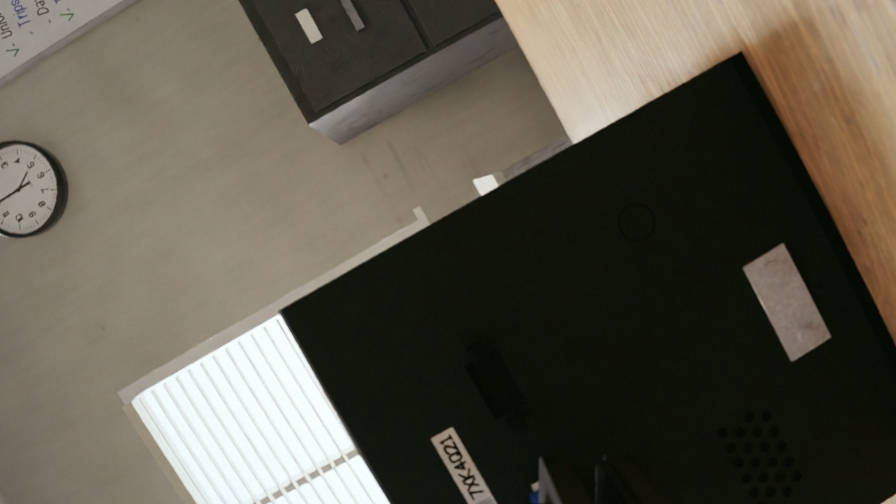

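Scene clock: 526.17 s.
left_arm: end_effector_position=(+0.4926, -0.2155, +0.2505) grip_measured=-1.00 end_effector_quat_wxyz=(+0.172, +0.826, -0.408, +0.349) end_effector_velocity=(+0.001, +0.000, +0.001) end_effector_angular_velocity=(-0.001, -0.001, +0.001) | right_arm: end_effector_position=(+0.5795, -0.3481, +0.1295) grip_measured=-0.32 end_effector_quat_wxyz=(+0.523, -0.524, +0.474, -0.476) end_effector_velocity=(+0.000, +0.000, +0.001) end_effector_angular_velocity=(+0.000, -0.002, +0.000)
Joint names: [waist, shoulder, elbow, forearm roll, wrist pitch, wrist roll]
Joint positions: left_arm=[-0.815  0.5   -1.5    0.     0.2   -0.     0.   ] | right_arm=[-0.318  0.41  -0.725  2.851  1.269 -1.484  0.03 ]
Joint velocities: left_arm=[ 0.001 -0.001 -0.001 -0.     0.     0.     0.   ] | right_arm=[ 0.    -0.    -0.    -0.     0.002  0.    -0.   ]
Joint torques (N m, as the arm reports them, + toward a larger angle): left_arm=[  0.37 -28.3  -25.4    0.03  -2.61  -0.43] | right_arm=[ -1.66 -29.37 -11.99  -0.17   1.67   0.39]
Motor temperatures (°C, as the motors report them): left_arm=[26 32 42 29 31 29] | right_arm=[29 30 31 30 34 33]
Joint targets: left_arm=[-0.815 0.500 -1.500 0.000 0.200 0.000] | right_arm=[-0.318 0.410 -0.725 2.851 1.270 -1.484]
Step readings (joint positions; steps 1 to 15: 1st action; 16 to 30: 2nd action; 31 to 45: 3rd action; 46 to 60: 4th action; 61 to 75: 5th action; 76 to 90: 6th action; 91 to 105: 7th action; 106 to 120: 8th action; 121 to 135: 9th action; 136 to 150: 10th action; 151 to 165: 11th action; 166 to 180: 12th action; 181 to 195: 13th action):
0: left_arm=[-0.815 0.500 -1.500 0.000 0.200 0.000] | right_arm=[-0.316 0.424 -0.727 2.853 1.280 -0.984]
1: left_arm=[-0.815 0.500 -1.500 0.000 0.200 0.000] | right_arm=[-0.316 0.424 -0.727 2.853 1.280 -0.985]
2: left_arm=[-0.815 0.500 -1.500 0.000 0.200 0.000] | right_arm=[-0.316 0.424 -0.727 2.853 1.280 -0.991]
4: left_arm=[-0.815 0.500 -1.500 0.000 0.200 0.000] | right_arm=[-0.316 0.422 -0.727 2.852 1.279 -1.042]
8: left_arm=[-0.815 0.500 -1.500 -0.000 0.200 -0.000] | right_arm=[-0.317 0.415 -0.726 2.852 1.274 -1.295]
15: left_arm=[-0.815 0.500 -1.500 0.000 0.200 0.000] | right_arm=[-0.318 0.410 -0.725 2.851 1.270 -1.471]
16: left_arm=[-0.815 0.500 -1.500 -0.000 0.200 -0.000] | right_arm=[-0.318 0.410 -0.725 2.851 1.270 -1.476]
17: left_arm=[-0.815 0.500 -1.500 0.000 0.200 0.000] | right_arm=[-0.318 0.410 -0.725 2.851 1.270 -1.485]
19: left_arm=[-0.815 0.500 -1.500 0.000 0.200 -0.000] | right_arm=[-0.317 0.408 -0.724 2.851 1.269 -1.539]
23: left_arm=[-0.815 0.500 -1.500 0.000 0.200 -0.000] | right_arm=[-0.316 0.400 -0.722 2.853 1.263 -1.794]
30: left_arm=[-0.815 0.500 -1.500 -0.000 0.200 -0.000] | right_arm=[-0.314 0.395 -0.720 2.853 1.260 -1.971]
31: left_arm=[-0.815 0.500 -1.500 0.000 0.200 -0.000] | right_arm=[-0.314 0.395 -0.720 2.853 1.260 -1.975]
32: left_arm=[-0.815 0.500 -1.500 0.000 0.200 0.000] | right_arm=[-0.314 0.395 -0.721 2.853 1.260 -1.978]
34: left_arm=[-0.815 0.500 -1.500 0.000 0.200 0.000] | right_arm=[-0.314 0.395 -0.721 2.853 1.259 -1.981]
38: left_arm=[-0.815 0.500 -1.500 0.000 0.200 0.000] | right_arm=[-0.314 0.395 -0.721 2.853 1.259 -1.983]
45: left_arm=[-0.815 0.500 -1.500 0.000 0.200 0.000] | right_arm=[-0.314 0.395 -0.720 2.854 1.259 -1.984]
46: left_arm=[-0.815 0.500 -1.500 -0.000 0.200 0.000] | right_arm=[-0.314 0.395 -0.720 2.854 1.259 -1.983]
47: left_arm=[-0.815 0.500 -1.500 0.000 0.200 -0.000] | right_arm=[-0.314 0.395 -0.720 2.854 1.259 -1.977]
49: left_arm=[-0.815 0.500 -1.500 0.000 0.200 0.000] | right_arm=[-0.315 0.397 -0.721 2.853 1.260 -1.926]
53: left_arm=[-0.815 0.500 -1.500 -0.000 0.200 0.000] | right_arm=[-0.316 0.404 -0.723 2.852 1.265 -1.673]
60: left_arm=[-0.815 0.500 -1.500 -0.000 0.200 -0.000] | right_arm=[-0.318 0.410 -0.724 2.851 1.269 -1.497]
61: left_arm=[-0.815 0.500 -1.500 0.000 0.200 0.000] | right_arm=[-0.318 0.410 -0.724 2.851 1.269 -1.492]
62: left_arm=[-0.815 0.500 -1.500 -0.000 0.200 -0.000] | right_arm=[-0.318 0.410 -0.725 2.851 1.269 -1.483]
64: left_arm=[-0.815 0.500 -1.500 -0.000 0.200 0.000] | right_arm=[-0.317 0.411 -0.725 2.851 1.271 -1.429]
68: left_arm=[-0.815 0.500 -1.500 -0.000 0.200 -0.000] | right_arm=[-0.317 0.419 -0.726 2.852 1.276 -1.174]
75: left_arm=[-0.815 0.500 -1.500 -0.000 0.200 0.000] | right_arm=[-0.316 0.424 -0.727 2.853 1.280 -0.997]
76: left_arm=[-0.815 0.500 -1.500 -0.000 0.200 -0.000] | right_arm=[-0.316 0.424 -0.727 2.853 1.280 -0.993]
77: left_arm=[-0.815 0.500 -1.500 0.000 0.200 0.000] | right_arm=[-0.316 0.424 -0.727 2.853 1.280 -0.990]
79: left_arm=[-0.815 0.500 -1.500 0.000 0.200 -0.000] | right_arm=[-0.316 0.424 -0.727 2.853 1.280 -0.987]
83: left_arm=[-0.815 0.500 -1.500 -0.000 0.200 0.000] | right_arm=[-0.316 0.424 -0.727 2.853 1.280 -0.985]
90: left_arm=[-0.815 0.500 -1.500 0.000 0.200 0.000] | right_arm=[-0.316 0.424 -0.727 2.853 1.280 -0.984]
91: left_arm=[-0.815 0.500 -1.500 -0.000 0.200 0.000] | right_arm=[-0.316 0.424 -0.727 2.853 1.280 -0.985]
92: left_arm=[-0.815 0.500 -1.500 0.000 0.200 0.000] | right_arm=[-0.316 0.424 -0.727 2.853 1.280 -0.991]
94: left_arm=[-0.815 0.500 -1.500 -0.000 0.200 -0.000] | right_arm=[-0.316 0.422 -0.727 2.852 1.279 -1.042]
98: left_arm=[-0.815 0.500 -1.500 -0.000 0.200 0.000] | right_arm=[-0.317 0.415 -0.726 2.852 1.274 -1.295]
105: left_arm=[-0.815 0.500 -1.500 0.000 0.200 0.000] | right_arm=[-0.318 0.410 -0.725 2.851 1.270 -1.471]
106: left_arm=[-0.815 0.500 -1.500 -0.000 0.200 0.000] | right_arm=[-0.318 0.410 -0.725 2.851 1.270 -1.476]
107: left_arm=[-0.815 0.500 -1.500 0.000 0.200 0.000] | right_arm=[-0.318 0.410 -0.725 2.851 1.270 -1.485]
109: left_arm=[-0.815 0.500 -1.500 0.000 0.200 -0.000] | right_arm=[-0.317 0.408 -0.724 2.851 1.269 -1.539]
113: left_arm=[-0.815 0.500 -1.500 -0.000 0.200 0.000] | right_arm=[-0.316 0.400 -0.722 2.853 1.263 -1.794]
120: left_arm=[-0.815 0.500 -1.500 0.000 0.200 0.000] | right_arm=[-0.314 0.395 -0.720 2.853 1.260 -1.971]
121: left_arm=[-0.815 0.500 -1.500 0.000 0.200 -0.000] | right_arm=[-0.314 0.395 -0.720 2.853 1.260 -1.975]
122: left_arm=[-0.815 0.500 -1.500 0.000 0.200 0.000] | right_arm=[-0.314 0.395 -0.721 2.853 1.260 -1.978]
124: left_arm=[-0.815 0.500 -1.500 -0.000 0.200 0.000] | right_arm=[-0.314 0.395 -0.721 2.853 1.259 -1.981]
128: left_arm=[-0.815 0.500 -1.500 0.000 0.200 0.000] | right_arm=[-0.314 0.395 -0.721 2.853 1.259 -1.983]
135: left_arm=[-0.815 0.500 -1.500 -0.000 0.200 -0.000] | right_arm=[-0.314 0.395 -0.720 2.854 1.259 -1.984]
136: left_arm=[-0.815 0.500 -1.500 0.000 0.200 0.000] | right_arm=[-0.314 0.395 -0.720 2.854 1.259 -1.983]
137: left_arm=[-0.815 0.500 -1.500 0.000 0.200 -0.000] | right_arm=[-0.314 0.395 -0.720 2.854 1.259 -1.977]
139: left_arm=[-0.815 0.500 -1.500 -0.000 0.200 -0.000] | right_arm=[-0.315 0.397 -0.721 2.853 1.260 -1.926]
143: left_arm=[-0.815 0.500 -1.500 -0.000 0.200 0.000] | right_arm=[-0.316 0.404 -0.723 2.852 1.265 -1.673]
150: left_arm=[-0.815 0.500 -1.500 -0.000 0.200 0.000] | right_arm=[-0.318 0.410 -0.724 2.851 1.269 -1.497]
151: left_arm=[-0.815 0.500 -1.500 -0.000 0.200 0.000] | right_arm=[-0.318 0.410 -0.724 2.851 1.269 -1.492]
152: left_arm=[-0.815 0.500 -1.500 -0.000 0.200 -0.000] | right_arm=[-0.318 0.410 -0.725 2.851 1.269 -1.483]
154: left_arm=[-0.815 0.500 -1.500 0.000 0.200 0.000] | right_arm=[-0.317 0.411 -0.725 2.851 1.271 -1.429]
158: left_arm=[-0.815 0.500 -1.500 -0.000 0.200 -0.000] | right_arm=[-0.317 0.419 -0.726 2.852 1.276 -1.174]
165: left_arm=[-0.815 0.500 -1.500 -0.000 0.200 -0.000] | right_arm=[-0.316 0.424 -0.727 2.853 1.280 -0.997]
166: left_arm=[-0.815 0.500 -1.500 -0.000 0.200 0.000] | right_arm=[-0.316 0.424 -0.727 2.853 1.280 -0.993]
167: left_arm=[-0.815 0.500 -1.500 -0.000 0.200 -0.000] | right_arm=[-0.316 0.424 -0.727 2.853 1.280 -0.990]
169: left_arm=[-0.815 0.500 -1.500 -0.000 0.200 0.000] | right_arm=[-0.316 0.424 -0.727 2.853 1.280 -0.987]
173: left_arm=[-0.815 0.500 -1.500 0.000 0.200 0.000] | right_arm=[-0.316 0.424 -0.727 2.853 1.280 -0.985]
180: left_arm=[-0.815 0.500 -1.500 0.000 0.200 -0.000] | right_arm=[-0.316 0.424 -0.727 2.853 1.280 -0.984]
181: left_arm=[-0.815 0.500 -1.500 0.000 0.200 0.000] | right_arm=[-0.316 0.424 -0.727 2.853 1.280 -0.985]
182: left_arm=[-0.815 0.500 -1.500 -0.000 0.200 -0.000] | right_arm=[-0.316 0.424 -0.727 2.853 1.280 -0.991]
184: left_arm=[-0.815 0.500 -1.500 0.000 0.200 0.000] | right_arm=[-0.316 0.422 -0.727 2.852 1.279 -1.042]
Lines left out of this list: 292.
camera_calibration (this result's frames):
cam_left_wrist: T_world_to_cam=[[-0.800281, -0.599062, 0.0259751, 0.285892], [-0.436843, 0.552806, -0.70963, 0.57588], [0.410753, -0.57925, -0.704096, -0.0181447], [0, 0, 0, 1]] pos_world=[0.487816, -0.157593, 0.38846]
cam_right_wrist: T_world_to_cam=[[-0.0150197, -0.00481385, -0.999876, 0.168295], [-0.1126, 0.993636, -0.00309237, 0.479192], [0.993527, 0.11254, -0.0154662, -0.401914], [0, 0, 0, 1]] pos_world=[0.455798, -0.4301, 0.16354]

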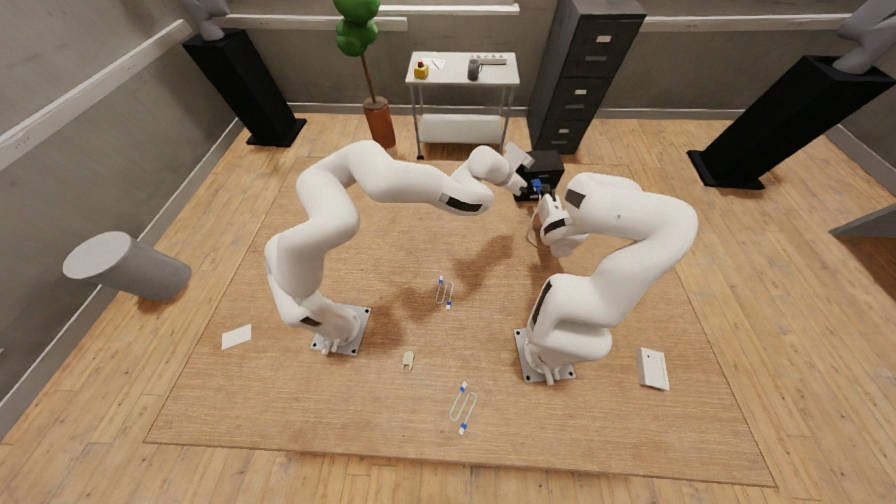

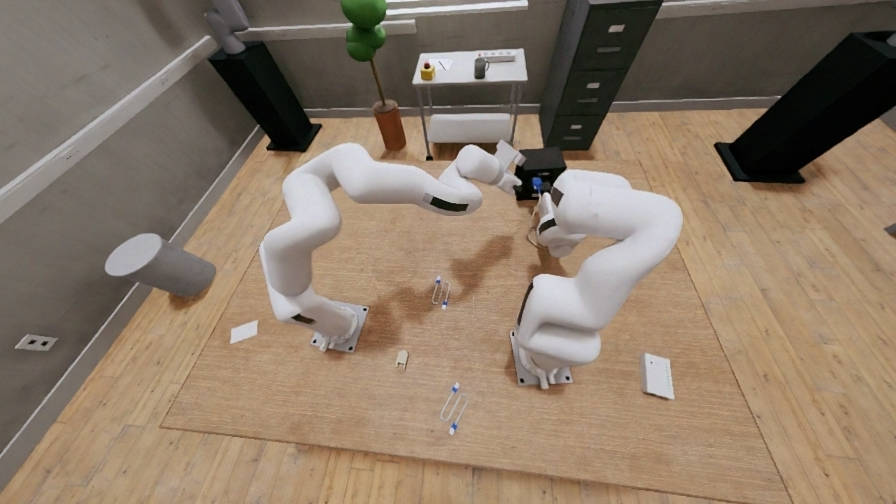

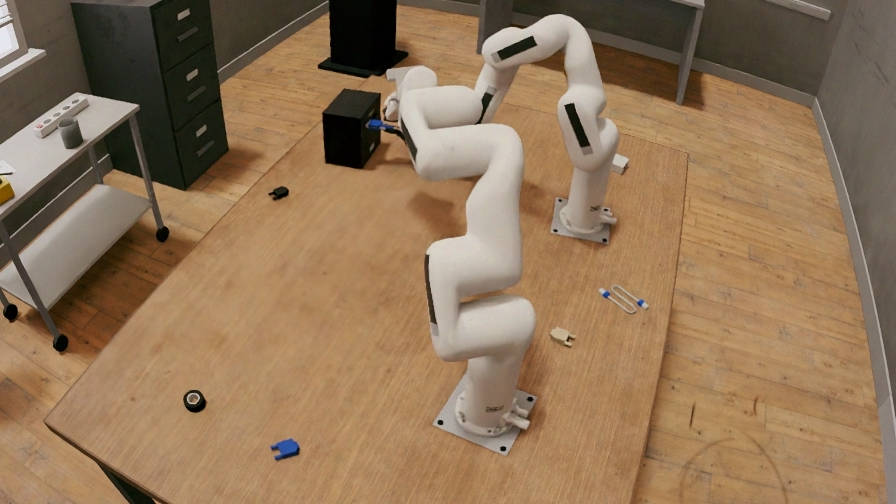

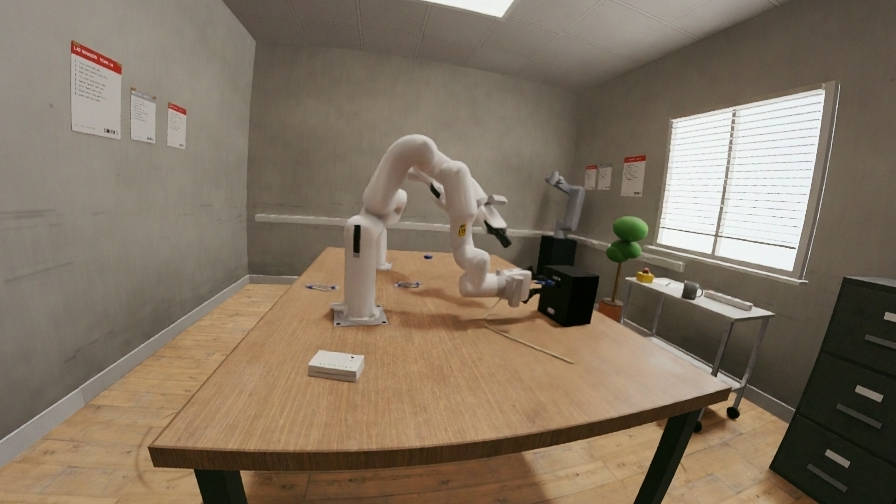

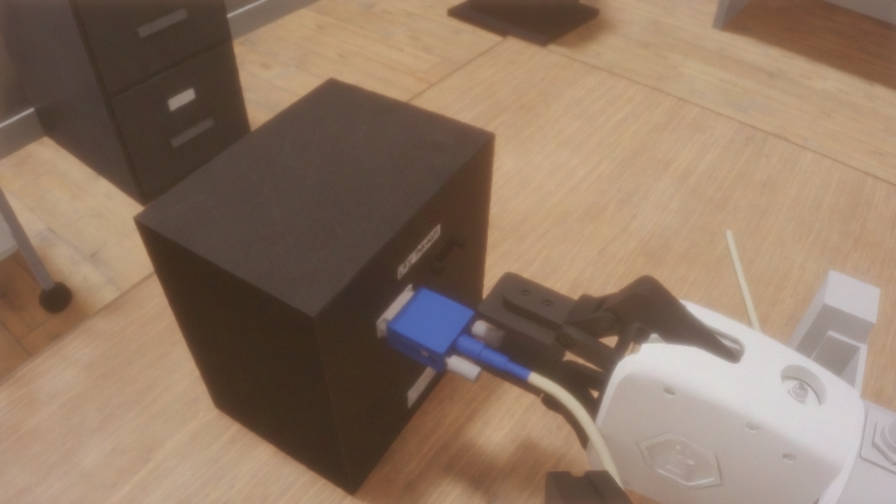

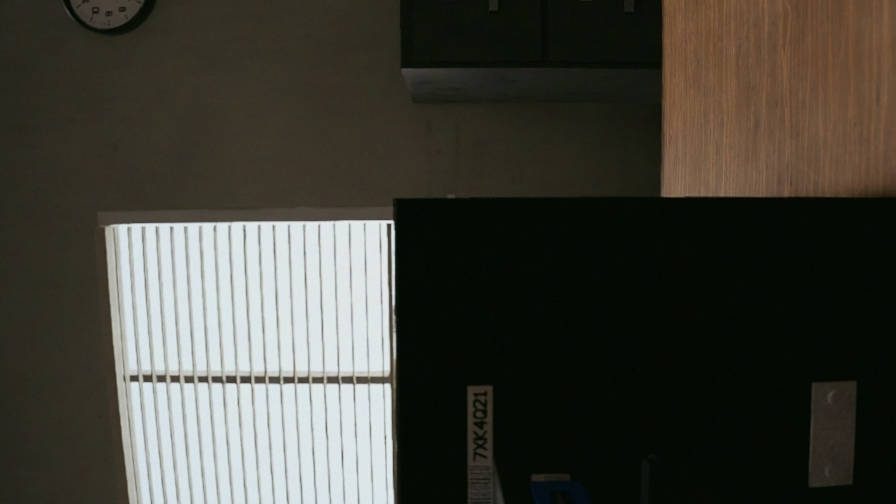

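Region (360, 250, 620, 410) of cam_left_wrist's 896x504 image, scaled by 1.938, with more detail than that image has; it fills the top 310 rows of this view, and the rest is white.

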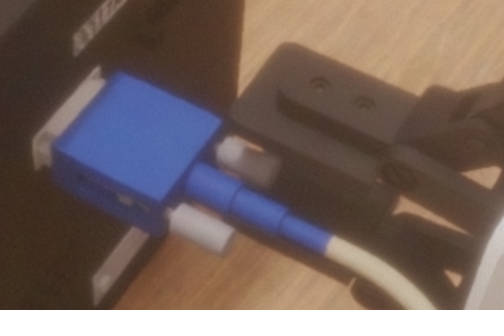

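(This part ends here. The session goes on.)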